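# Move masking tape from closet to desk, close closet

## Task

Remove the masking tape roll from the closet and set it down on the desk, then close the closet fully. The two other items must stay on the closet shelves. The robot must not fall or finish leaning, and nothing may count as done if it only stays in place because the robot holds it at the end.

## Robot and tools

ROBOT. A LinearBot: a base that can drive in any direction (strong 7 N m wheel motors) and a roughly 1.75 m column. A carriage rides the column over 1.0 m of travel (lift_m) and carries two identical six-joint arms, each ending in a two-finger gripper. The arm bases sit about 0.57 m + lift_m above the floor, 0.27 m ahead of the column axis and 0.33 m to each side. Carriage parts reach about 0.15 m below them. A hand reaches up to 0.78 m from its shoulder but only about 0.38 m below its arm base. The hand is about 0.16 m long and 0.1 m wide (0.14 m open). Parked arm: joints 1 to 6 = 0, 0.05, 0.05, 1.45, 0, 0; parked, the robot is about 0.95 m wide and 0.7 m long. Loose objects may occasionally get a short push from outside.

CAMERAS. carriage_camera is fixed on the carriage, facing forward, tilted about 20 degrees down (at the start near x 0.20, z 1.30 m in the base frame). left_wrist_camera and right_wrist_camera look out past the fingertips. Images are 504x504 pixels; calibration is approximate and wrist-camera poses get less certain at long reach.

FRAMES. Base frame: origin on the floor under the base centre, x forward, y left, z up. left_hand and right_hand are the midpoints between each hand's finger pads, in the base frame, with quat_wxyz; the hand's z axis runs along the fingers and the fingers open along its y axis; a hand pointing straight up with joints 1, 5, 6 at 0 reads (1, 0, 0, 0). Hand readings drift from truth, more at long reach. Odometry frame = base frame at scene start; base_odometry counts wheel rotation, so slip shows up as travel; heading is positive to the left, -3.142 to 3.142.

execute_actions. Arguments: actions, a list holding one action or nothing (empty = just report state and images); cameras, a list of names from carriage_camera, left_wrist_camera, right_wrist_camera, all (omitted, null or ["all"] gives all; [] gives none). An action may have base, joints, or both; they start together and may finish at different times; no action runs past 15 s.
- base: exactly one relative move, measured from where the base last reported itself: translate_m (metres, forward positive, -2 to 2), strafe_m (metres, left positive, -2 to 2), or rotate_rad (radians, counter-clockwise/left positive, -6.3 to 6.3).
- joints: a single flat object of absolute targets keyed by joint name, for either or both arms. lift_m 0 to 1 m. For each arm (left_ and right_ prefixes): joint1_rad -2.617 to 3.054, yaw about vertical, 0 forward, positive left; joint2_rad 0 to 3.141, shoulder, 0 upper arm level pointing back, 1.57 vertical, 3.14 level pointing forward; joint3_rad 0 to 3.141, elbow, 0 folded, 3.14 straight; joint4_rad -1.57 to 1.57, wrist pitch, 0 in line with forearm, positive tips fingertips up; joint5_rad -1.57 to 1.57, wrist yaw, positive swings fingertips to the RIGHT (opposite to joint1); joint6_rad -2.094 to 2.094, roll about the finger axis, positive clockwise viewed from the forearm; gripper_m 0 to 0.093 m, the pad gap. Arm joints move at up to 1.8 rad/s (1-3) and 2.7 rad/s (4-6); lift about 0.3 m/s. Joints or base left out of an action can still be driving toward old targets. An unknown key or out-of-range number rejects the whole call with no motion. Once a result reports a stop, any later motion, wait or finished_scene calls in that same reply are skipped.

wait: seconds, 0 to 10; commands nothing and returns state and images. zoom_image: camera plus region [x0, y0, x1, y1] in pixels of that camera's latest full image, origin top-left, at most 504 by 504. read_manual: optional section, only "licences"; no motion. finished_scene: scene number; final, judged after the robot has held its last command; the result says if the task succeeded. A reply with no tool call ends the run.

RESULTS. base_status and joint_status per motion: done (for the base, wheels turned the commanded amount, slip included; tiny moves may stop short yet say done), off_target (resting away from target, maybe still pushing; normal for a gripper holding something), contact_stop or time_out (target dropped, holds in place), not_followed with a "joint command not followed" line and cause (a self-collision check blocked that arm's targets; its gripper still moves; the targets may be retried each action), limit_stop_at_motor_heat. on_its_own lists what the call did not command; "held at" is a held target, not a position. motor_effort is percent of maximum, positive toward larger joint values, peak in brackets; readings carry offsets and noise. A lift effort that keeps dropping while lowering means a hand or its load is resting on something. drive_wheels: ignore sign; larger at rest than after a free move means the base is pressing on something. Joint torques are raw drive outputs with offsets. Warnings: ARM HIT, MOTOR HOT (from 75 °C), OVER-TEMPERATURE FAULT (90 °C pauses that arm 10 s; 100 °C makes it go limp and drop).

CAUTIONS. Contact stops come late or not at all; the base may roll about 0.3 m after an arm touches something, and arms have no contact stop (a blocked arm keeps pushing, then snaps to target when freed). After an obstacle stops the base, back off about 0.2 m along the reverse direction (or undo the turn), again if still pressed. Beware the column striking a table edge the base slides under; reversing into such an edge can tip the robot. Tipping is unrecoverable and not reported except in images: risk rises with a high carriage, extended arms, carried load, pulling, or sudden stops. Hands sag 10 to 17 cm under 1 kg. Grip force is about 45 to 60 N per pad. Never let the arms strike or press on each other; to free a blocked arm, move it alone clear first. Stretched arms heat quickly, even empty, and heat builds while you think, since the robot holds its last command then. Avoid drops, slams and hard pushes; keep the actions short in robot time.

Each tool is called after ">>>" as name(argument=value, ...), one argument or row to a line, values as JSON.

## Session

>>> execute_actions(
  actions=[],
)

Scene clock: 0.00 s.
Joint torques (N m, as the arm reports them, + toward a larger angle): no reading
base_odometry: x=+0.000 y=+0.000 heading=+0.000 (m, m, rad; odometry frame)
base_status: not commanded
joint_positions: lift_m=+0.302 left_joint1_rad=-0.005 left_joint2_rad=+0.037 left_joint3_rad=+0.062 left_joint4_rad=+1.417 left_joint5_rad=-0.032 left_joint6_rad=-0.036 left_gripper_m=+0.094 right_joint1_rad=-0.017 right_joint2_rad=+0.045 right_joint3_rad=+0.044 right_joint4_rad=+1.489 right_joint5_rad=-0.035 right_joint6_rad=-0.023 right_gripper_m=+0.095
joint_status: not commanded
motor_effort: lift_m=+18 drive_wheels=+2 (%)
left_hand: x=+0.3154 y=+0.3482 z=+1.3176 quat_wxyz=(+0.998, -0.017, +0.064, -0.019) (m; base frame)
right_hand: x=+0.3062 y=-0.3372 z=+1.3145 quat_wxyz=(+0.999, -0.018, +0.042, -0.019) (m; base frame)
pictures: carriage_camera, left_wrist_camera, right_wrist_camera
Images, in order (width x height): carriage_camera 504x504, left_wrist_camera 504x504, right_wrist_camera 504x504.

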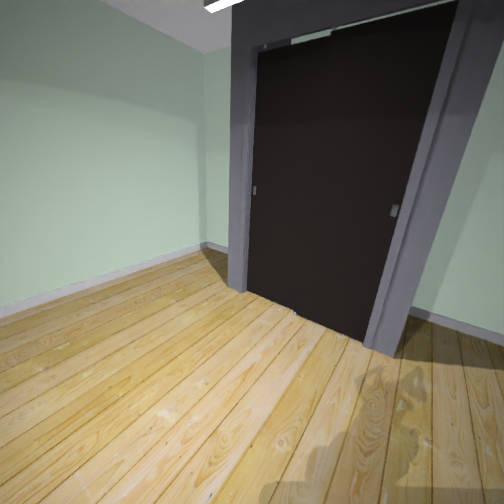

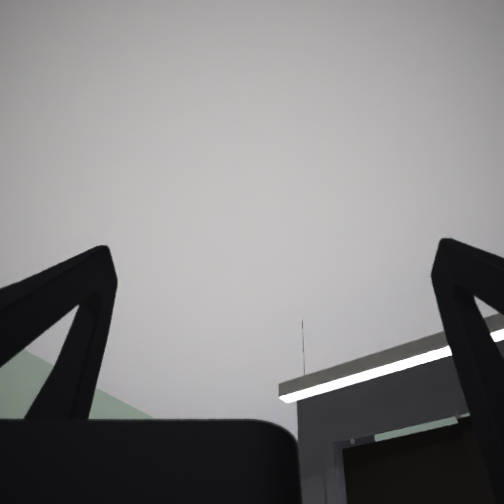

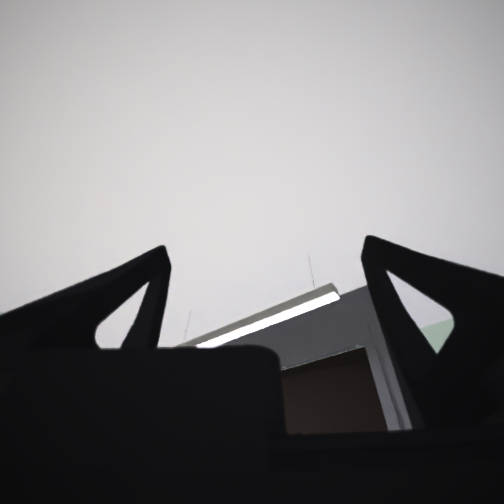

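>>> zoom_image(
  camera="carriage_camera",
  region=[220, 0, 504, 370],
)

>>> zoom_image(
  camera="carriage_camera",
  region=[360, 170, 440, 250],
)

>>> zoom_image(
  camera="carriage_camera",
  region=[220, 260, 420, 370],
)

Region (220, 0, 504, 370) of carriage_camera's 504x504 image, scaled by 1.362, with more detail than that image has; it fills the left 387 columns of this view, and the rest is white.

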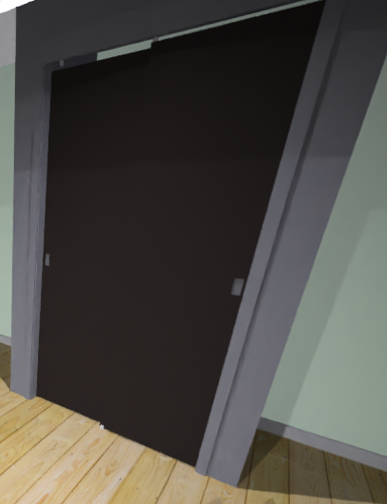

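Region (360, 170, 440, 250) of carriage_camera's 504x504 image, scaled by 6.300, with more detail than that image has.

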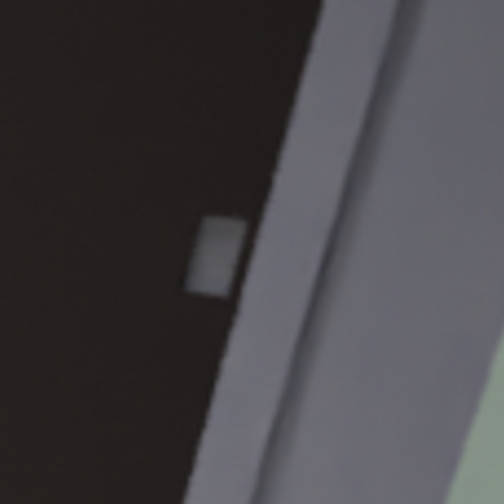

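Region (220, 260, 420, 370) of carriage_camera's 504x504 image, scaled by 2.520, with more detail than that image has; it fills the top 277 rows of this view, and the rest is white.

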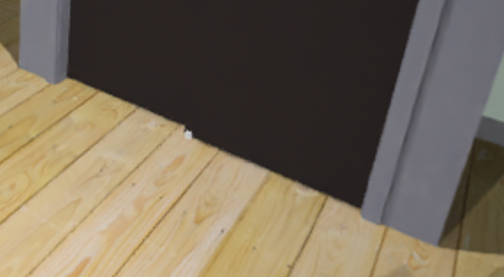

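>>> execute_actions(
  actions=[
    {"base":{"rotate_rad":-0.61},"joints":{"left_joint4_rad":0.1,"left_joint5_rad":-1.4,"right_joint4_rad":0.1,"right_joint5_rad":1.4,"left_joint6_rad":0,"right_joint6_rad":0}},
  ],
)

Scene clock: 21.57 s.
Joint torques (N m, as the arm reports them, + toward a larger angle): left_arm=[-0.08  2.17  7.48  1.68 -0.04  0.12] | right_arm=[ 0.24  3.29  8.53  1.69 -0.02  0.06]
base_odometry: x=+0.000 y=+0.000 heading=-0.610 (m, m, rad; odometry frame)
base_status: done
joint_positions: lift_m=+0.302 left_joint1_rad=-0.005 left_joint2_rad=+0.037 left_joint3_rad=+0.062 left_joint4_rad=+0.105 left_joint5_rad=-1.389 left_joint6_rad=-0.005 left_gripper_m=+0.094 right_joint1_rad=-0.017 right_joint2_rad=+0.045 right_joint3_rad=+0.044 right_joint4_rad=+0.101 right_joint5_rad=+1.398 right_joint6_rad=-0.006 right_gripper_m=+0.095
joint_status: all done
motor_effort: lift_m=+18(18) drive_wheels=+6(12) (%)
left_hand: x=+0.3888 y=+0.5113 z=+1.0875 quat_wxyz=(+0.580, -0.481, +0.507, +0.419) (m; base frame)
right_hand: x=+0.3857 y=-0.5139 z=+1.0798 quat_wxyz=(+0.563, +0.480, +0.511, -0.438) (m; base frame)
pictures: carriage_camera, left_wrist_camera, right_wrist_camera
camera_calibration (this result's frames):
left_wrist_camera: T_world_to_cam=[[0.978934, -0.182216, 0.0921175, -0.382346], [-0.0260151, -0.558802, -0.828893, 1.20987], [0.202513, 0.809035, -0.551771, 0.227632], [0, 0, 0, 1]] pos_world=[0.359668, 0.422244, 1.16367]
right_wrist_camera: T_world_to_cam=[[-0.975875, -0.165051, -0.142923, 0.452022], [0.0175257, 0.593284, -0.804802, 1.17324], [0.217627, -0.787891, -0.576079, 0.260814], [0, 0, 0, 1]] pos_world=[0.363794, -0.415965, 1.15908]
Images, in order (width x height): carriage_camera 504x504, left_wrist_camera 504x504, right_wrist_camera 504x504.

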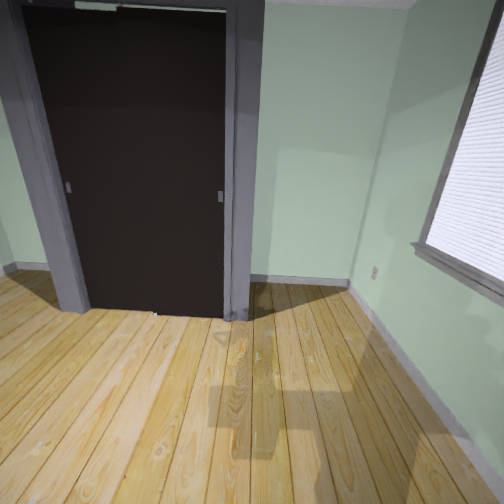

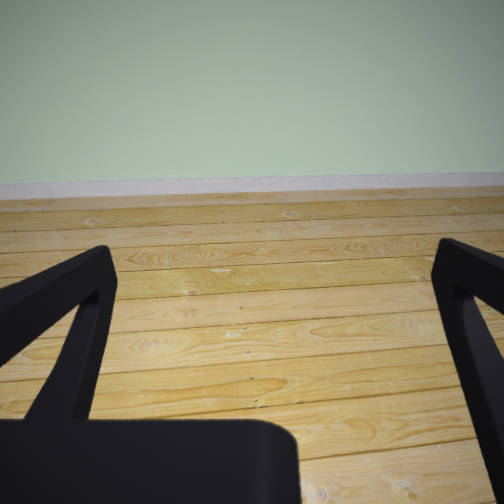

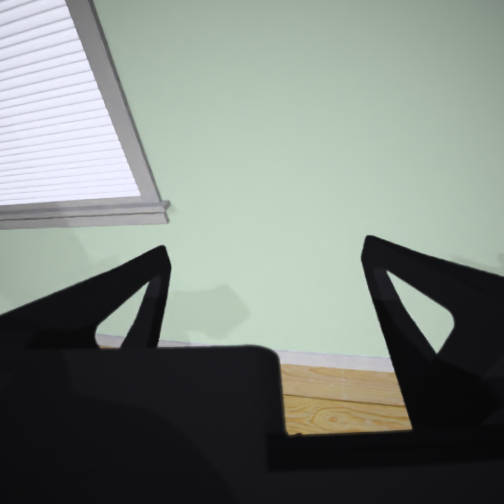

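>>> zoom_image(
  camera="carriage_camera",
  region=[40, 280, 270, 340],
)

>>> zoom_image(
  camera="carriage_camera",
  region=[50, 170, 250, 220],
)

>>> zoom_image(
  camera="carriage_camera",
  region=[0, 0, 270, 60],
)

Region (40, 280, 270, 340) of carriage_camera's 504x504 image, scaled by 2.191, with more detail than that image has; it fills the top 131 rows of this view, and the rest is white.

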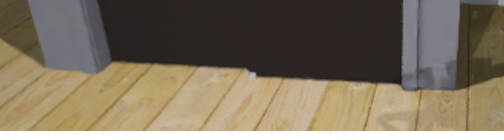

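Region (50, 170, 250, 220) of carriage_camera's 504x504 image, scaled by 2.520, with more detail than that image has; it fills the top 126 rows of this view, and the rest is white.

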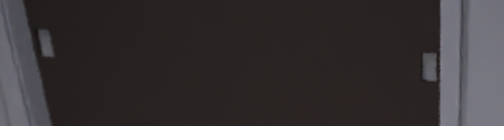

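Region (0, 0, 270, 60) of carriage_camera's 504x504 image, scaled by 1.867, with more detail than that image has.

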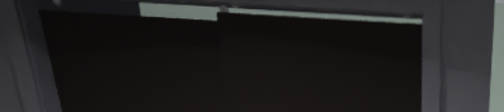

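>>> execute_actions(
  actions=[
    {"base":{"translate_m":1.03},"joints":{"lift_m":0.135,"left_joint1_rad":0,"left_joint2_rad":1.3,"left_joint3_rad":0.8,"left_joint4_rad":0.5,"left_joint5_rad":0,"left_joint6_rad":0,"left_gripper_m":0,"right_joint4_rad":1.45,"right_joint5_rad":0}},
  ],
  cameras=[],
)

>>> execute_actions(
  actions=[
    {"base":{"strafe_m":-0.12}},
  ],
  cameras=["carriage_camera","left_wrist_camera"],
)

Scene clock: 69.30 s.
Joint torques (N m, as the arm reports them, + toward a larger angle): left_arm=[ 0.35 -4.65  9.58  2.52  0.16  0.1 ] | right_arm=[ 0.23  5.04  7.05 -0.15 -0.07  0.08]
base_odometry: x=+0.843 y=-0.592 heading=-0.611 (m, m, rad; odometry frame)
base_status: done
joint_positions: lift_m=+0.135 left_joint1_rad=-0.005 left_joint2_rad=+1.296 left_joint3_rad=+0.772 left_joint4_rad=+0.496 left_joint5_rad=-0.009 left_joint6_rad=-0.005 left_gripper_m=+0.000 right_joint1_rad=-0.017 right_joint2_rad=+0.045 right_joint3_rad=+0.044 right_joint4_rad=+1.451 right_joint5_rad=+0.004 right_joint6_rad=-0.006 right_gripper_m=+0.095
joint_status: all done
motor_effort: lift_m=+19(18) drive_wheels=-5(16) (%)
left_hand: x=+0.7205 y=+0.3419 z=+1.0077 quat_wxyz=(+0.697, -0.003, +0.717, -0.001) (m; base frame)
right_hand: x=+0.3153 y=-0.3441 z=+1.1467 quat_wxyz=(+0.998, +0.002, +0.061, -0.012) (m; base frame)
pictures: none
No camera images: the call's "cameras" was empty. Leave "cameras" out to get every camera's image.

Scene clock: 71.03 s.
Joint torques (N m, as the arm reports them, + toward a larger angle): left_arm=[ 0.43 -4.53  9.65  2.55  0.15  0.08] | right_arm=[-0.02  5.17  7.08 -0.16 -0.04  0.09]
base_odometry: x=+0.775 y=-0.690 heading=-0.611 (m, m, rad; odometry frame)
base_status: done
joint_positions: lift_m=+0.135 left_joint1_rad=-0.005 left_joint2_rad=+1.296 left_joint3_rad=+0.772 left_joint4_rad=+0.497 left_joint5_rad=-0.007 left_joint6_rad=-0.005 left_gripper_m=+0.000 right_joint1_rad=-0.017 right_joint2_rad=+0.045 right_joint3_rad=+0.044 right_joint4_rad=+1.452 right_joint5_rad=+0.003 right_joint6_rad=-0.006 right_gripper_m=+0.095
joint_status: not commanded
motor_effort: lift_m=+18(19) drive_wheels=-1(8) (%)
left_hand: x=+0.7205 y=+0.3421 z=+1.0078 quat_wxyz=(+0.697, -0.003, +0.717, -0.001) (m; base frame)
right_hand: x=+0.3150 y=-0.3440 z=+1.1467 quat_wxyz=(+0.998, +0.002, +0.060, -0.012) (m; base frame)
pictures: carriage_camera, left_wrist_camera
camera_calibration (this result's frames):
carriage_camera: T_world_to_cam=[[0.0130433, -0.998044, 0.0611319, -0.0730151], [-0.357447, -0.0617512, -0.93189, 1.12584], [0.933842, -0.00969653, -0.357553, 0.218096], [0, 0, 0, 1]] pos_world=[0.199713, -0.00123578, 1.1316]
left_wrist_camera: T_world_to_cam=[[0.00548596, -0.999326, -0.0363088, 0.379762], [-0.595456, 0.0259057, -0.80297, 1.24204], [0.803369, 0.0260253, -0.594912, 0.13192], [0, 0, 0, 1]] pos_world=[0.631515, 0.343897, 1.08959]
Images, in order (width x height): carriage_camera 504x504, left_wrist_camera 504x504.

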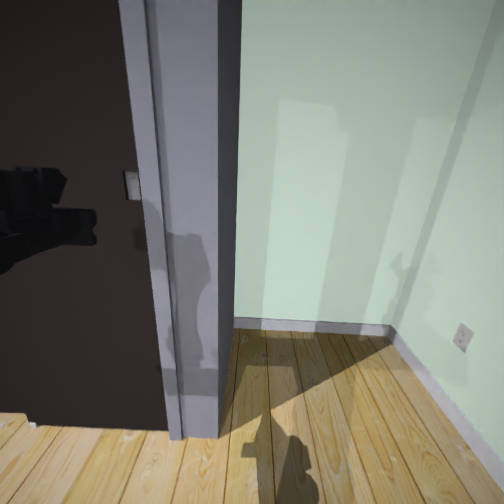

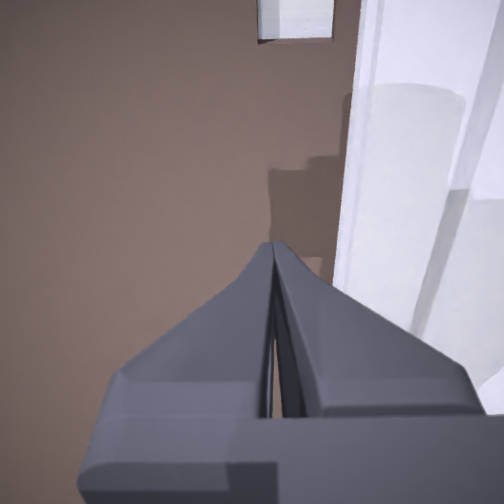

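>>> zoom_image(
  camera="carriage_camera",
  region=[0, 130, 180, 290],
)

>>> zoom_image(
  camera="left_wrist_camera",
  region=[220, 0, 420, 100],
)

Region (0, 130, 180, 290) of carriage_camera's 504x504 image, scaled by 2.800, with more detail than that image has.

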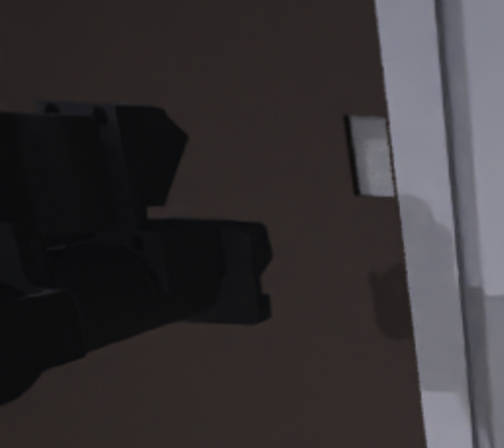

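Region (220, 0, 420, 100) of left_wrist_camera's 504x504 image, scaled by 2.520, with more detail than that image has.

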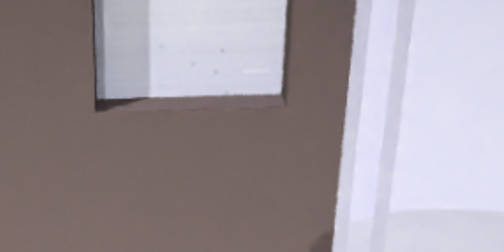

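>>> execute_actions(
  actions=[
    {"base":{"translate_m":0.07},"joints":{"lift_m":0.2,"left_joint1_rad":-0.03,"left_joint5_rad":-0.03}},
  ],
  cameras=["carriage_camera","left_wrist_camera"],
)

Scene clock: 98.43 s.
Joint torques (N m, as the arm reports them, + toward a larger angle): left_arm=[-0.48 -4.55  8.74  2.46  0.03  0.07] | right_arm=[ 0.22  5.12  7.08 -0.19 -0.07  0.07]
base_odometry: x=+0.832 y=-0.731 heading=-0.611 (m, m, rad; odometry frame)
base_status: done
joint_positions: lift_m=+0.200 left_joint1_rad=-0.025 left_joint2_rad=+1.296 left_joint3_rad=+0.785 left_joint4_rad=+0.504 left_joint5_rad=-0.026 left_joint6_rad=-0.005 left_gripper_m=+0.000 right_joint1_rad=-0.017 right_joint2_rad=+0.045 right_joint3_rad=+0.044 right_joint4_rad=+1.451 right_joint5_rad=+0.001 right_joint6_rad=-0.006 right_gripper_m=+0.095
joint_status: all done
motor_effort: lift_m=+18(20) drive_wheels=-3(10) (%)
left_hand: x=+0.7214 y=+0.3367 z=+1.0812 quat_wxyz=(+0.705, -0.002, +0.709, -0.001) (m; base frame)
right_hand: x=+0.3153 y=-0.3436 z=+1.2118 quat_wxyz=(+0.998, +0.001, +0.061, -0.011) (m; base frame)
pictures: carriage_camera, left_wrist_camera
camera_calibration (this result's frames):
carriage_camera: T_world_to_cam=[[0.0130433, -0.998044, 0.0611319, -0.0769933], [-0.357447, -0.0617512, -0.93189, 1.18648], [0.933842, -0.00969653, -0.357553, 0.241363], [0, 0, 0, 1]] pos_world=[0.199713, -0.00123578, 1.19668]
left_wrist_camera: T_world_to_cam=[[0.00546889, -0.999329, -0.0362168, 0.376938], [-0.578768, 0.0263716, -0.815065, 1.30254], [0.815474, 0.0254187, -0.578236, 0.148408], [0, 0, 0, 1]] pos_world=[0.630782, 0.338563, 1.16112]
Images, in order (width x height): carriage_camera 504x504, left_wrist_camera 504x504.

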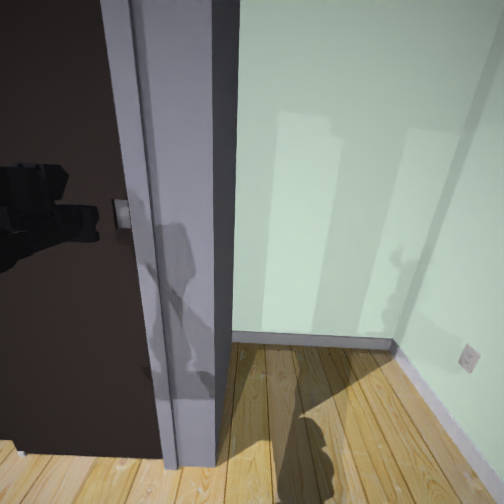

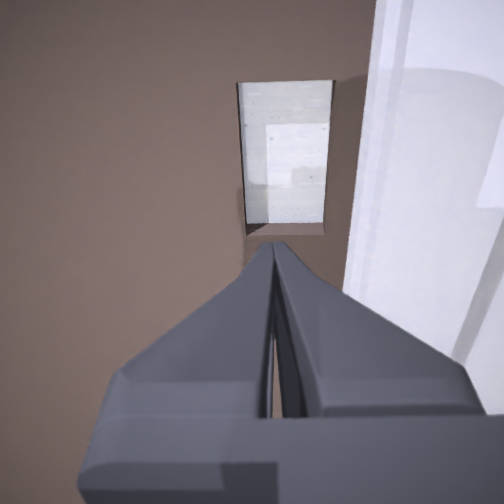

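>>> execute_actions(
  actions=[
    {"base":{"translate_m":0.055}},
  ],
  cameras=["left_wrist_camera"],
)

Scene clock: 109.07 s.
Joint torques (N m, as the arm reports them, + toward a larger angle): left_arm=[-0.35 -4.53  8.74  2.47  0.03  0.13] | right_arm=[ 0.19  5.02  7.14 -0.19 -0.09  0.12]
base_odometry: x=+0.877 y=-0.762 heading=-0.612 (m, m, rad; odometry frame)
base_status: done
joint_positions: lift_m=+0.200 left_joint1_rad=-0.025 left_joint2_rad=+1.296 left_joint3_rad=+0.785 left_joint4_rad=+0.502 left_joint5_rad=-0.026 left_joint6_rad=-0.005 left_gripper_m=+0.000 right_joint1_rad=-0.017 right_joint2_rad=+0.045 right_joint3_rad=+0.044 right_joint4_rad=+1.452 right_joint5_rad=+0.001 right_joint6_rad=-0.006 right_gripper_m=+0.095
joint_status: not commanded
motor_effort: lift_m=+18(18) drive_wheels=-4(9) (%)
left_hand: x=+0.7214 y=+0.3365 z=+1.0807 quat_wxyz=(+0.704, -0.002, +0.710, -0.001) (m; base frame)
right_hand: x=+0.3151 y=-0.3436 z=+1.2118 quat_wxyz=(+0.998, +0.001, +0.060, -0.011) (m; base frame)
pictures: left_wrist_camera
camera_calibration (this result's frames):
left_wrist_camera: T_world_to_cam=[[0.00501856, -0.999329, -0.036274, 0.377141], [-0.580311, 0.0266311, -0.813959, 1.30197], [0.814379, 0.0251351, -0.579788, 0.150702], [0, 0, 0, 1]] pos_world=[0.630929, 0.338427, 1.16081]
Images, in order (width x height): left_wrist_camera 504x504.

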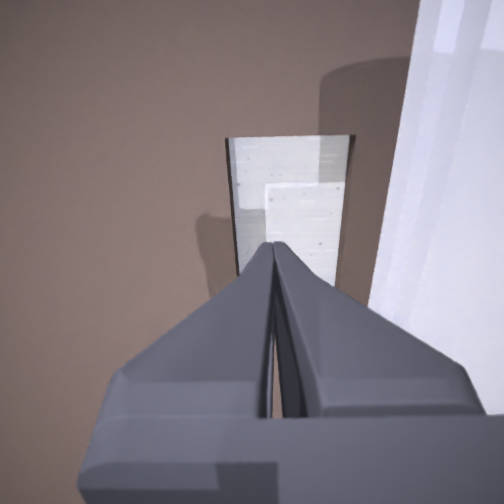

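>>> execute_actions(
  actions=[
    {"base":{"translate_m":0.031}},
  ],
  cameras=["left_wrist_camera"],
)

Scene clock: 114.43 s.
Joint torques (N m, as the arm reports them, + toward a larger angle): left_arm=[-0.47 -4.54  8.75  2.51  0.04  0.08] | right_arm=[ 0.31  4.93  7.18 -0.16 -0.06  0.1 ]
base_odometry: x=+0.902 y=-0.781 heading=-0.613 (m, m, rad; odometry frame)
base_status: done
joint_positions: lift_m=+0.200 left_joint1_rad=-0.025 left_joint2_rad=+1.296 left_joint3_rad=+0.785 left_joint4_rad=+0.500 left_joint5_rad=-0.026 left_joint6_rad=-0.005 left_gripper_m=+0.000 right_joint1_rad=-0.017 right_joint2_rad=+0.045 right_joint3_rad=+0.044 right_joint4_rad=+1.451 right_joint5_rad=+0.001 right_joint6_rad=-0.006 right_gripper_m=+0.095
joint_status: not commanded
motor_effort: lift_m=+18(18) drive_wheels=+4(9) (%)
left_hand: x=+0.7214 y=+0.3365 z=+1.0803 quat_wxyz=(+0.703, -0.002, +0.711, -0.001) (m; base frame)
right_hand: x=+0.3154 y=-0.3436 z=+1.2117 quat_wxyz=(+0.998, +0.001, +0.061, -0.011) (m; base frame)
pictures: left_wrist_camera
camera_calibration (this result's frames):
left_wrist_camera: T_world_to_cam=[[0.00494933, -0.999328, -0.0363311, 0.377234], [-0.581862, 0.0266698, -0.81285, 1.30149], [0.813272, 0.0251628, -0.581339, 0.152893], [0, 0, 0, 1]] pos_world=[0.631078, 0.338423, 1.1605]
Images, in order (width x height): left_wrist_camera 504x504.

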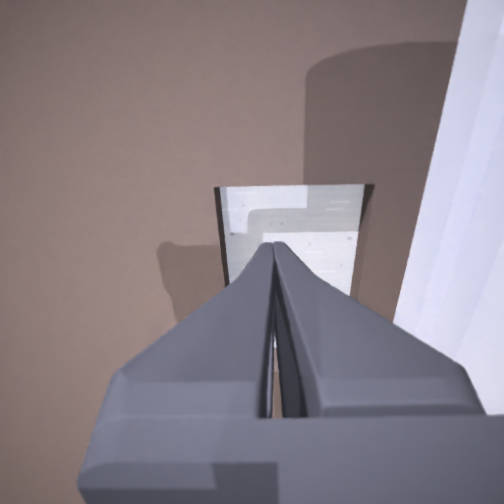

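>>> execute_actions(
  actions=[
    {"base":{"translate_m":0.005}},
  ],
  cameras=[],
)

>>> execute_actions(
  actions=[
    {"base":{"strafe_m":0.12},"joints":{"left_joint6_rad":0}},
  ],
  cameras=["carriage_camera","left_wrist_camera"],
)

Scene clock: 119.43 s.
Joint torques (N m, as the arm reports them, + toward a larger angle): left_arm=[-0.4  -4.6   8.77  2.53  0.05  0.06] | right_arm=[ 0.08  5.03  6.91 -0.12 -0.02  0.09]
base_odometry: x=+0.906 y=-0.784 heading=-0.614 (m, m, rad; odometry frame)
base_status: done
joint_positions: lift_m=+0.200 left_joint1_rad=-0.025 left_joint2_rad=+1.296 left_joint3_rad=+0.785 left_joint4_rad=+0.499 left_joint5_rad=-0.026 left_joint6_rad=-0.005 left_gripper_m=+0.000 right_joint1_rad=-0.017 right_joint2_rad=+0.045 right_joint3_rad=+0.044 right_joint4_rad=+1.450 right_joint5_rad=+0.001 right_joint6_rad=-0.006 right_gripper_m=+0.095
joint_status: not commanded
motor_effort: lift_m=+18(18) drive_wheels=-3(9) (%)
left_hand: x=+0.7214 y=+0.3363 z=+1.0801 quat_wxyz=(+0.703, -0.002, +0.711, -0.001) (m; base frame)
right_hand: x=+0.3155 y=-0.3436 z=+1.2117 quat_wxyz=(+0.998, +0.001, +0.061, -0.011) (m; base frame)
pictures: none
No camera images: the call's "cameras" was empty. Leave "cameras" out to get every camera's image.

Scene clock: 121.07 s.
Joint torques (N m, as the arm reports them, + toward a larger angle): left_arm=[ 0.45 -4.48  8.85  2.51 -0.07  0.07] | right_arm=[ 0.15  5.03  6.97 -0.12 -0.06  0.12]
base_odometry: x=+0.950 y=-0.723 heading=-0.615 (m, m, rad; odometry frame)
base_status: strafe_m contact_stop (by the wheels' count: +0.075 of +0.120)
joint_positions: lift_m=+0.200 left_joint1_rad=-0.035 left_joint2_rad=+1.296 left_joint3_rad=+0.785 left_joint4_rad=+0.501 left_joint5_rad=-0.019 left_joint6_rad=-0.005 left_gripper_m=+0.000 right_joint1_rad=-0.017 right_joint2_rad=+0.045 right_joint3_rad=+0.045 right_joint4_rad=+1.450 right_joint5_rad=-0.001 right_joint6_rad=-0.006 right_gripper_m=+0.095
joint_status: all done
motor_effort: lift_m=+18(18) drive_wheels=+3(13) (%)
left_hand: x=+0.7213 y=+0.3307 z=+1.0803 quat_wxyz=(+0.704, +0.004, +0.711, -0.007) (m; base frame)
right_hand: x=+0.3152 y=-0.3432 z=+1.2120 quat_wxyz=(+0.998, +0.000, +0.061, -0.011) (m; base frame)
pictures: carriage_camera, left_wrist_camera
camera_calibration (this result's frames):
carriage_camera: T_world_to_cam=[[0.0130433, -0.998044, 0.0611319, -0.0769907], [-0.357447, -0.0617512, -0.93189, 1.18644], [0.933842, -0.00969653, -0.357553, 0.241348], [0, 0, 0, 1]] pos_world=[0.199713, -0.00123578, 1.19663]
left_wrist_camera: T_world_to_cam=[[-0.0129537, -0.999259, -0.0362431, 0.384222], [-0.580983, 0.0370216, -0.813073, 1.29783], [0.813812, 0.0105243, -0.581032, 0.157286], [0, 0, 0, 1]] pos_world=[0.630992, 0.334235, 1.16054]
Images, in order (width x height): carriage_camera 504x504, left_wrist_camera 504x504.

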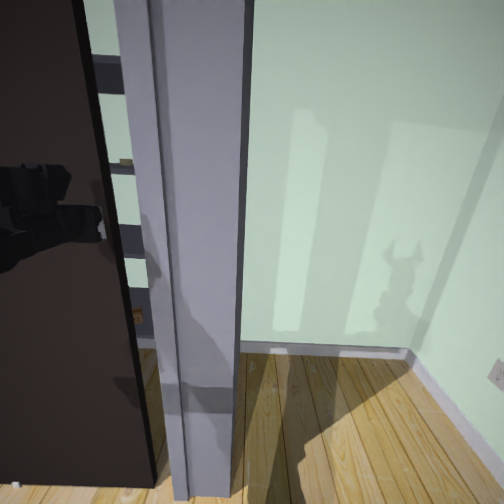

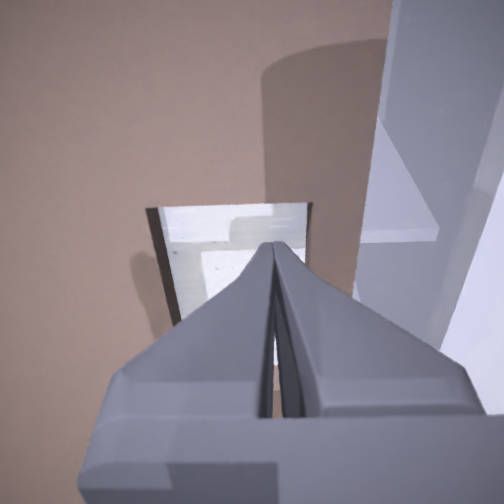

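>>> execute_actions(
  actions=[
    {"base":{"strafe_m":0.43},"joints":{"left_joint1_rad":-0.03}},
  ],
  cameras=["carriage_camera","left_wrist_camera"],
)

Scene clock: 133.67 s.
Joint torques (N m, as the arm reports them, + toward a larger angle): left_arm=[-0.07 -4.5   8.89  2.51  0.11  0.08] | right_arm=[ 0.22  4.97  6.92 -0.16 -0.03  0.09]
base_odometry: x=+1.003 y=-0.650 heading=-0.616 (m, m, rad; odometry frame)
base_status: strafe_m contact_stop (by the wheels' count: +0.090 of +0.430)
joint_positions: lift_m=+0.200 left_joint1_rad=-0.030 left_joint2_rad=+1.296 left_joint3_rad=+0.785 left_joint4_rad=+0.501 left_joint5_rad=-0.038 left_joint6_rad=-0.005 left_gripper_m=+0.000 right_joint1_rad=-0.017 right_joint2_rad=+0.045 right_joint3_rad=+0.045 right_joint4_rad=+1.450 right_joint5_rad=-0.002 right_joint6_rad=-0.006 right_gripper_m=+0.095
joint_status: all done
motor_effort: lift_m=+18(18) drive_wheels=-1(12) (%)
left_hand: x=+0.7213 y=+0.3362 z=+1.0804 quat_wxyz=(+0.704, -0.004, +0.711, +0.001) (m; base frame)
right_hand: x=+0.3149 y=-0.3430 z=+1.2122 quat_wxyz=(+0.998, -0.001, +0.060, -0.011) (m; base frame)
pictures: carriage_camera, left_wrist_camera
camera_calibration (this result's frames):
carriage_camera: T_world_to_cam=[[0.0130433, -0.998044, 0.0611319, -0.0769904], [-0.357447, -0.0617512, -0.93189, 1.18644], [0.933842, -0.00969653, -0.357553, 0.241347], [0, 0, 0, 1]] pos_world=[0.199713, -0.00123578, 1.19663]
left_wrist_camera: T_world_to_cam=[[0.0110722, -0.999261, -0.0367963, 0.373038], [-0.581394, 0.0235058, -0.813282, 1.3028], [0.813547, 0.030398, -0.580705, 0.150383], [0, 0, 0, 1]] pos_world=[0.630967, 0.337567, 1.1606]
Images, in order (width x height): carriage_camera 504x504, left_wrist_camera 504x504.

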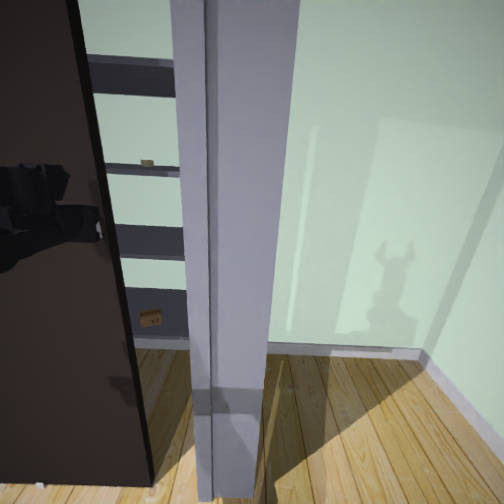

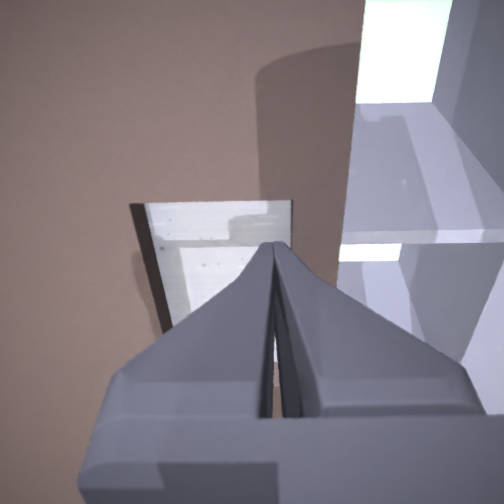

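>>> zoom_image(
  camera="carriage_camera",
  region=[90, 130, 200, 200],
)

>>> zoom_image(
  camera="carriage_camera",
  region=[110, 280, 200, 350],
)

Region (90, 130, 200, 200) of carriage_camera's 504x504 image, scaled by 4.582, with more detail than that image has; it fills the top 321 rows of this view, and the rest is white.

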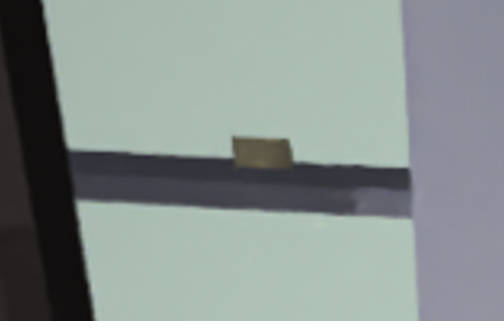

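Region (110, 280, 200, 350) of carriage_camera's 504x504 image, scaled by 5.600, with more detail than that image has.

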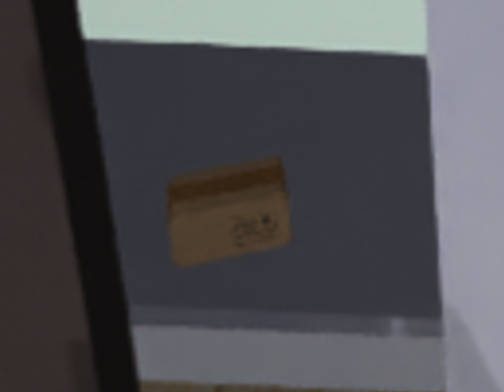

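>>> execute_actions(
  actions=[
    {"base":{"strafe_m":0.028}},
  ],
  cameras=["left_wrist_camera"],
)

>>> execute_actions(
  actions=[
    {"base":{"strafe_m":0.33},"joints":{"left_joint1_rad":-0.02,"left_joint5_rad":-0.04}},
  ],
  cameras=["carriage_camera","left_wrist_camera"],
)

Scene clock: 146.70 s.
Joint torques (N m, as the arm reports them, + toward a larger angle): left_arm=[-0.06 -4.45  8.77  2.51  0.14  0.07] | right_arm=[ 0.2   4.89  6.91 -0.13  0.02  0.15]
base_odometry: x=+1.019 y=-0.627 heading=-0.616 (m, m, rad; odometry frame)
base_status: done
joint_positions: lift_m=+0.200 left_joint1_rad=-0.030 left_joint2_rad=+1.296 left_joint3_rad=+0.785 left_joint4_rad=+0.501 left_joint5_rad=-0.037 left_joint6_rad=-0.005 left_gripper_m=+0.000 right_joint1_rad=-0.017 right_joint2_rad=+0.045 right_joint3_rad=+0.045 right_joint4_rad=+1.450 right_joint5_rad=-0.002 right_joint6_rad=-0.006 right_gripper_m=+0.095
joint_status: not commanded
motor_effort: lift_m=+18(18) drive_wheels=+2(7) (%)
left_hand: x=+0.7213 y=+0.3362 z=+1.0804 quat_wxyz=(+0.704, -0.004, +0.711, +0.001) (m; base frame)
right_hand: x=+0.3149 y=-0.3430 z=+1.2122 quat_wxyz=(+0.998, -0.001, +0.060, -0.011) (m; base frame)
pictures: left_wrist_camera
camera_calibration (this result's frames):
left_wrist_camera: T_world_to_cam=[[0.010691, -0.999266, -0.0367926, 0.373245], [-0.581385, 0.0237246, -0.813282, 1.30272], [0.813558, 0.0300855, -0.580705, 0.150481], [0, 0, 0, 1]] pos_world=[0.630968, 0.337537, 1.1606]
Images, in order (width x height): left_wrist_camera 504x504.

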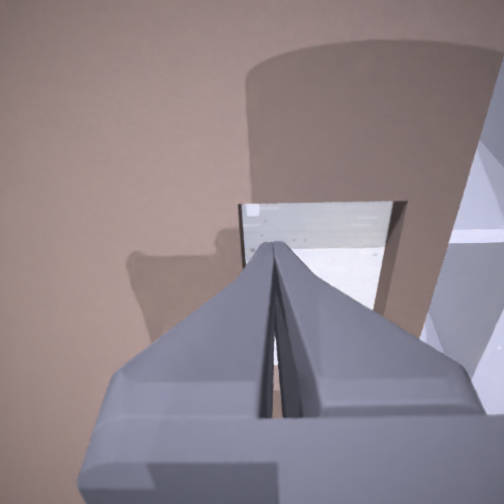

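Scene clock: 149.37 s.
Joint torques (N m, as the arm reports them, + toward a larger angle): left_arm=[ 1.06 -4.6   8.77  2.49 -0.29  0.08] | right_arm=[ 0.2   4.94  6.83 -0.18 -0.01  0.11]
base_odometry: x=+1.210 y=-0.358 heading=-0.616 (m, m, rad; odometry frame)
base_status: done
joint_positions: lift_m=+0.200 left_joint1_rad=-0.033 left_joint2_rad=+1.296 left_joint3_rad=+0.785 left_joint4_rad=+0.501 left_joint5_rad=-0.009 left_joint6_rad=-0.005 left_gripper_m=+0.000 right_joint1_rad=-0.017 right_joint2_rad=+0.045 right_joint3_rad=+0.045 right_joint4_rad=+1.450 right_joint5_rad=-0.002 right_joint6_rad=-0.006 right_gripper_m=+0.095
joint_status: left_joint5_rad off_target (ended at -0.009, target -0.040); the others done
motor_effort: lift_m=+18(18) drive_wheels=+2(8) (%)
left_hand: x=+0.7213 y=+0.3300 z=+1.0804 quat_wxyz=(+0.704, +0.007, +0.710, -0.010) (m; base frame)
right_hand: x=+0.3149 y=-0.3430 z=+1.2122 quat_wxyz=(+0.998, -0.001, +0.060, -0.011) (m; base frame)
pictures: carriage_camera, left_wrist_camera
camera_calibration (this result's frames):
carriage_camera: T_world_to_cam=[[0.0130433, -0.998044, 0.0611319, -0.0769904], [-0.357447, -0.0617512, -0.93189, 1.18644], [0.933842, -0.00969653, -0.357553, 0.241347], [0, 0, 0, 1]] pos_world=[0.199713, -0.00123578, 1.19663]
left_wrist_camera: T_world_to_cam=[[-0.0201818, -0.999143, -0.0361424, 0.388654], [-0.580393, 0.0411432, -0.813297, 1.29638], [0.814087, 0.004563, -0.580725, 0.158785], [0, 0, 0, 1]] pos_world=[0.630987, 0.334259, 1.1606]
Images, in order (width x height): carriage_camera 504x504, left_wrist_camera 504x504.

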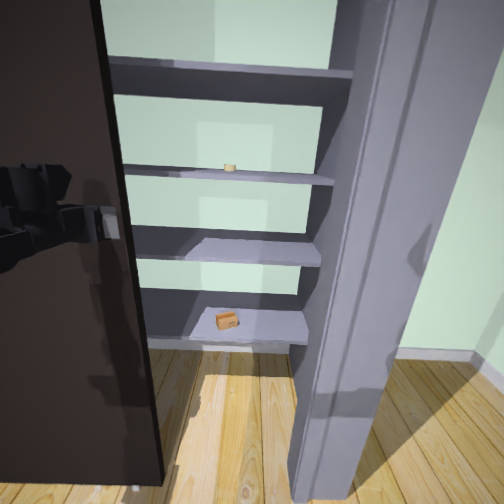

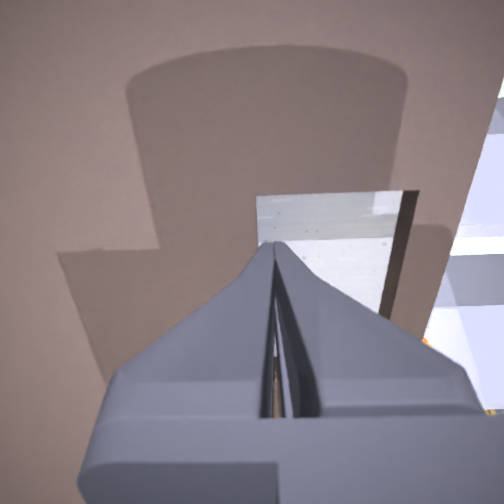

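>>> zoom_image(
  camera="carriage_camera",
  region=[200, 145, 260, 190],
)

>>> zoom_image(
  camera="carriage_camera",
  region=[100, 40, 380, 360],
)

Region (200, 145, 260, 190) of carriage_camera's 504x504 image, scaled by 8.400, with more detail than that image has; it fills the top 378 rows of this view, and the rest is white.

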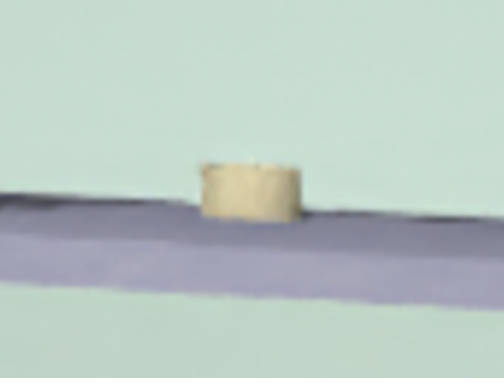

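Region (100, 40, 380, 360) of carriage_camera's 504x504 image, scaled by 1.575, with more detail than that image has; it fills the left 441 columns of this view, and the rest is white.

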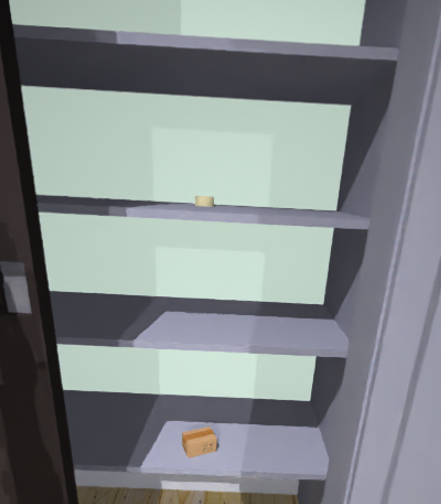

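>>> execute_actions(
  actions=[
    {"joints":{"left_joint1_rad":-0.035,"left_joint2_rad":1.1,"left_joint3_rad":0.6,"left_joint5_rad":-0.01}},
  ],
  cameras=[],
)

>>> execute_actions(
  actions=[
    {"base":{"strafe_m":-0.235},"joints":{"lift_m":0.66,"left_joint1_rad":0,"left_joint4_rad":-0.1,"left_joint5_rad":0,"left_gripper_m":0.093}},
  ],
  cameras=["carriage_camera","left_wrist_camera"],
)

Scene clock: 211.57 s.
Joint torques (N m, as the arm reports them, + toward a larger angle): left_arm=[-0.15 -3.83  6.43  2.49  0.02  0.06] | right_arm=[ 0.18  5.09  6.81 -0.06 -0.05  0.11]
base_odometry: x=+1.210 y=-0.358 heading=-0.616 (m, m, rad; odometry frame)
base_status: not commanded
joint_positions: lift_m=+0.200 left_joint1_rad=-0.033 left_joint2_rad=+1.108 left_joint3_rad=+0.620 left_joint4_rad=+0.500 left_joint5_rad=-0.003 left_joint6_rad=-0.005 left_gripper_m=+0.000 right_joint1_rad=-0.017 right_joint2_rad=+0.045 right_joint3_rad=+0.045 right_joint4_rad=+1.450 right_joint5_rad=-0.002 right_joint6_rad=-0.006 right_gripper_m=+0.095
joint_status: all done
motor_effort: lift_m=+18(18) drive_wheels=+1(1) (%)
left_hand: x=+0.6765 y=+0.3305 z=+1.0732 quat_wxyz=(+0.711, +0.009, +0.703, -0.012) (m; base frame)
right_hand: x=+0.3149 y=-0.3430 z=+1.2122 quat_wxyz=(+0.998, -0.001, +0.060, -0.011) (m; base frame)
pictures: none
No camera images: the call's "cameras" was empty. Leave "cameras" out to get every camera's image.

Scene clock: 213.93 s.
Joint torques (N m, as the arm reports them, + toward a larger angle): left_arm=[ 0.33 -3.81  6.18  2.21  0.02  0.08] | right_arm=[ 0.26  5.15  6.96 -0.16 -0.03  0.12]
base_odometry: x=+1.075 y=-0.550 heading=-0.616 (m, m, rad; odometry frame)
base_status: done
joint_positions: lift_m=+0.660 left_joint1_rad=-0.003 left_joint2_rad=+1.108 left_joint3_rad=+0.620 left_joint4_rad=-0.093 left_joint5_rad=+0.000 left_joint6_rad=-0.005 left_gripper_m=+0.093 right_joint1_rad=-0.017 right_joint2_rad=+0.045 right_joint3_rad=+0.045 right_joint4_rad=+1.450 right_joint5_rad=-0.001 right_joint6_rad=-0.006 right_gripper_m=+0.095
joint_status: all done
motor_effort: lift_m=+18(20) drive_wheels=+2(8) (%)
left_hand: x=+0.6363 y=+0.3417 z=+1.3953 quat_wxyz=(+0.475, -0.001, +0.880, -0.002) (m; base frame)
right_hand: x=+0.3149 y=-0.3432 z=+1.6723 quat_wxyz=(+0.998, +0.000, +0.060, -0.011) (m; base frame)
pictures: carriage_camera, left_wrist_camera
camera_calibration (this result's frames):
carriage_camera: T_world_to_cam=[[0.0130433, -0.998044, 0.0611319, -0.105115], [-0.357447, -0.0617512, -0.93189, 1.61516], [0.933842, -0.00969653, -0.357553, 0.405843], [0, 0, 0, 1]] pos_world=[0.199713, -0.00123578, 1.65669]
left_wrist_camera: T_world_to_cam=[[-0.0200123, -0.999286, -0.0320537, 0.404189], [-0.928919, 0.0304403, -0.369029, 1.10819], [0.369741, 0.0223902, -0.928865, 1.17316], [0, 0, 0, 1]] pos_world=[0.603736, 0.343899, 1.51162]
Images, in order (width x height): carriage_camera 504x504, left_wrist_camera 504x504.

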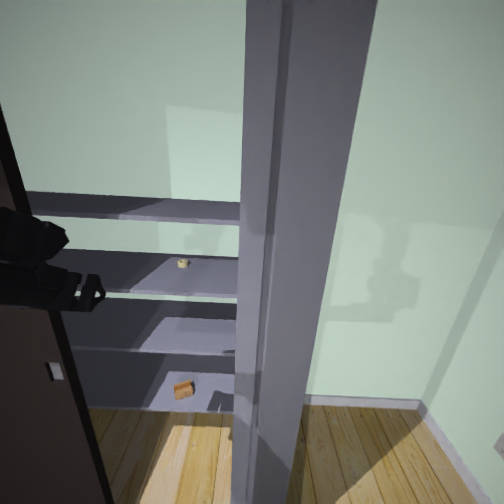

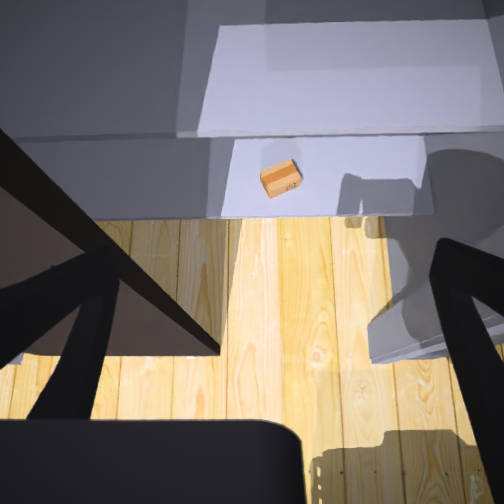

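>>> zoom_image(
  camera="carriage_camera",
  region=[130, 190, 250, 310],
)

Region (130, 190, 250, 310) of carriage_camera's 504x504 image, scaled by 4.200, with more detail than that image has.

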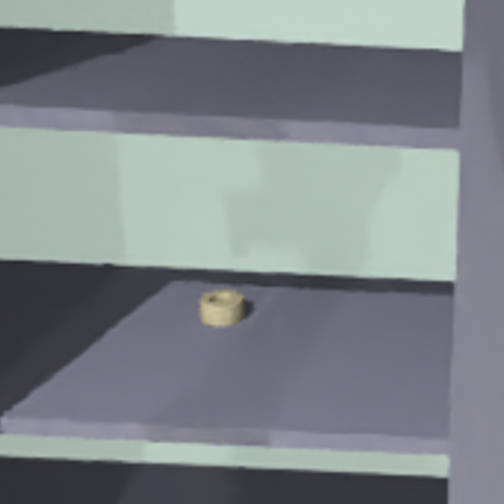

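>>> execute_actions(
  actions=[
    {"joints":{"left_joint1_rad":-0.03,"left_joint2_rad":2.774,"left_joint3_rad":2.16,"left_joint4_rad":0.016}},
  ],
  cameras=["carriage_camera","left_wrist_camera"],
)

Scene clock: 228.83 s.
Joint torques (N m, as the arm reports them, + toward a larger angle): left_arm=[ -0.46 -15.19   8.96   2.32   0.04   0.09] | right_arm=[ 0.23  5.02  6.94 -0.17 -0.01  0.05]
base_odometry: x=+1.075 y=-0.550 heading=-0.616 (m, m, rad; odometry frame)
base_status: not commanded
joint_positions: lift_m=+0.660 left_joint1_rad=-0.025 left_joint2_rad=+2.779 left_joint3_rad=+2.135 left_joint4_rad=+0.011 left_joint5_rad=+0.000 left_joint6_rad=-0.005 left_gripper_m=+0.093 right_joint1_rad=-0.017 right_joint2_rad=+0.045 right_joint3_rad=+0.045 right_joint4_rad=+1.450 right_joint5_rad=-0.001 right_joint6_rad=-0.006 right_gripper_m=+0.095
joint_status: all done
motor_effort: lift_m=+18(18) drive_wheels=+2(2) (%)
left_hand: x=+0.9810 y=+0.3254 z=+1.2053 quat_wxyz=(+0.452, +0.009, +0.892, -0.007) (m; base frame)
right_hand: x=+0.3149 y=-0.3432 z=+1.6722 quat_wxyz=(+0.998, +0.000, +0.060, -0.011) (m; base frame)
pictures: carriage_camera, left_wrist_camera
camera_calibration (this result's frames):
carriage_camera: T_world_to_cam=[[0.0130433, -0.998044, 0.0611319, -0.105112], [-0.357447, -0.0617512, -0.93189, 1.61511], [0.933842, -0.00969653, -0.357553, 0.405824], [0, 0, 0, 1]] pos_world=[0.199713, -0.00123578, 1.65664]
left_wrist_camera: T_world_to_cam=[[-0.0433379, -0.998574, -0.03116, 0.410323], [-0.945552, 0.0510671, -0.32144, 1.31105], [0.322573, 0.0155328, -0.946417, 0.939281], [0, 0, 0, 1]] pos_world=[0.954463, 0.328197, 1.32316]
Images, in order (width x height): carriage_camera 504x504, left_wrist_camera 504x504.

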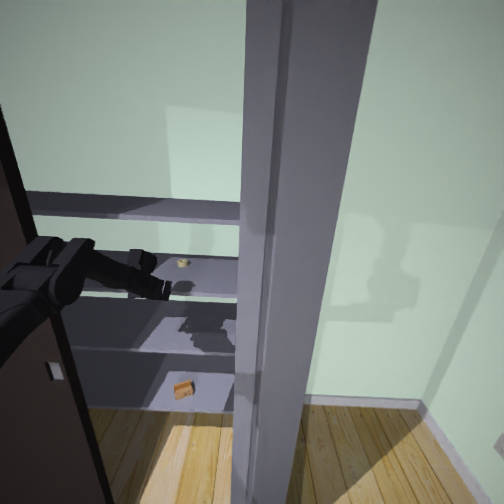

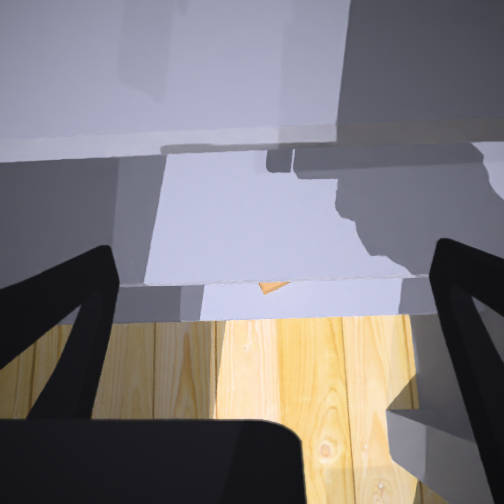

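>>> execute_actions(
  actions=[
    {"base":{"translate_m":0.19}},
  ],
  cameras=["carriage_camera","left_wrist_camera"],
)

Scene clock: 234.33 s.
Joint torques (N m, as the arm reports them, + toward a larger angle): left_arm=[ -0.36 -15.27   8.89   2.29   0.03   0.11] | right_arm=[ 0.12  5.18  7.   -0.12 -0.03  0.11]
base_odometry: x=+1.229 y=-0.660 heading=-0.617 (m, m, rad; odometry frame)
base_status: done
joint_positions: lift_m=+0.660 left_joint1_rad=-0.025 left_joint2_rad=+2.779 left_joint3_rad=+2.135 left_joint4_rad=+0.012 left_joint5_rad=+0.000 left_joint6_rad=-0.005 left_gripper_m=+0.093 right_joint1_rad=-0.017 right_joint2_rad=+0.045 right_joint3_rad=+0.045 right_joint4_rad=+1.449 right_joint5_rad=-0.001 right_joint6_rad=-0.006 right_gripper_m=+0.095
joint_status: not commanded
motor_effort: lift_m=+18(18) drive_wheels=+4(11) (%)
left_hand: x=+0.9811 y=+0.3254 z=+1.2055 quat_wxyz=(+0.452, +0.009, +0.892, -0.007) (m; base frame)
right_hand: x=+0.3153 y=-0.3432 z=+1.6722 quat_wxyz=(+0.998, +0.000, +0.061, -0.011) (m; base frame)
pictures: carriage_camera, left_wrist_camera
camera_calibration (this result's frames):
carriage_camera: T_world_to_cam=[[0.0130433, -0.998044, 0.0611319, -0.105112], [-0.357447, -0.0617512, -0.93189, 1.61511], [0.933842, -0.00969653, -0.357553, 0.405824], [0, 0, 0, 1]] pos_world=[0.199713, -0.00123578, 1.65664]
left_wrist_camera: T_world_to_cam=[[-0.0433142, -0.998575, -0.031174, 0.410324], [-0.945306, 0.051061, -0.322162, 1.31184], [0.323295, 0.0155148, -0.946171, 0.938388], [0, 0, 0, 1]] pos_world=[0.954484, 0.328197, 1.32329]
Images, in order (width x height): carriage_camera 504x504, left_wrist_camera 504x504.

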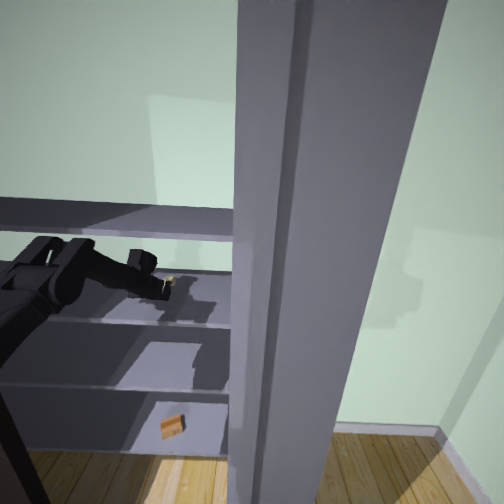

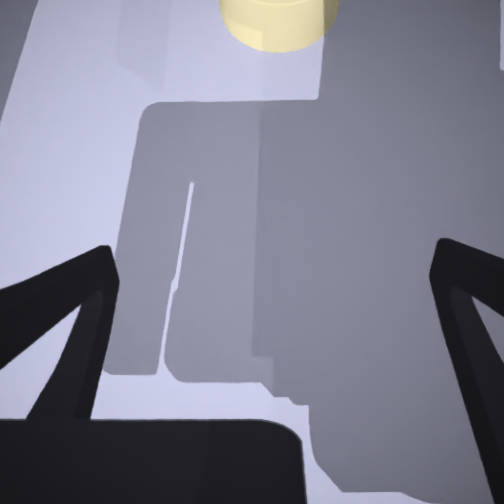

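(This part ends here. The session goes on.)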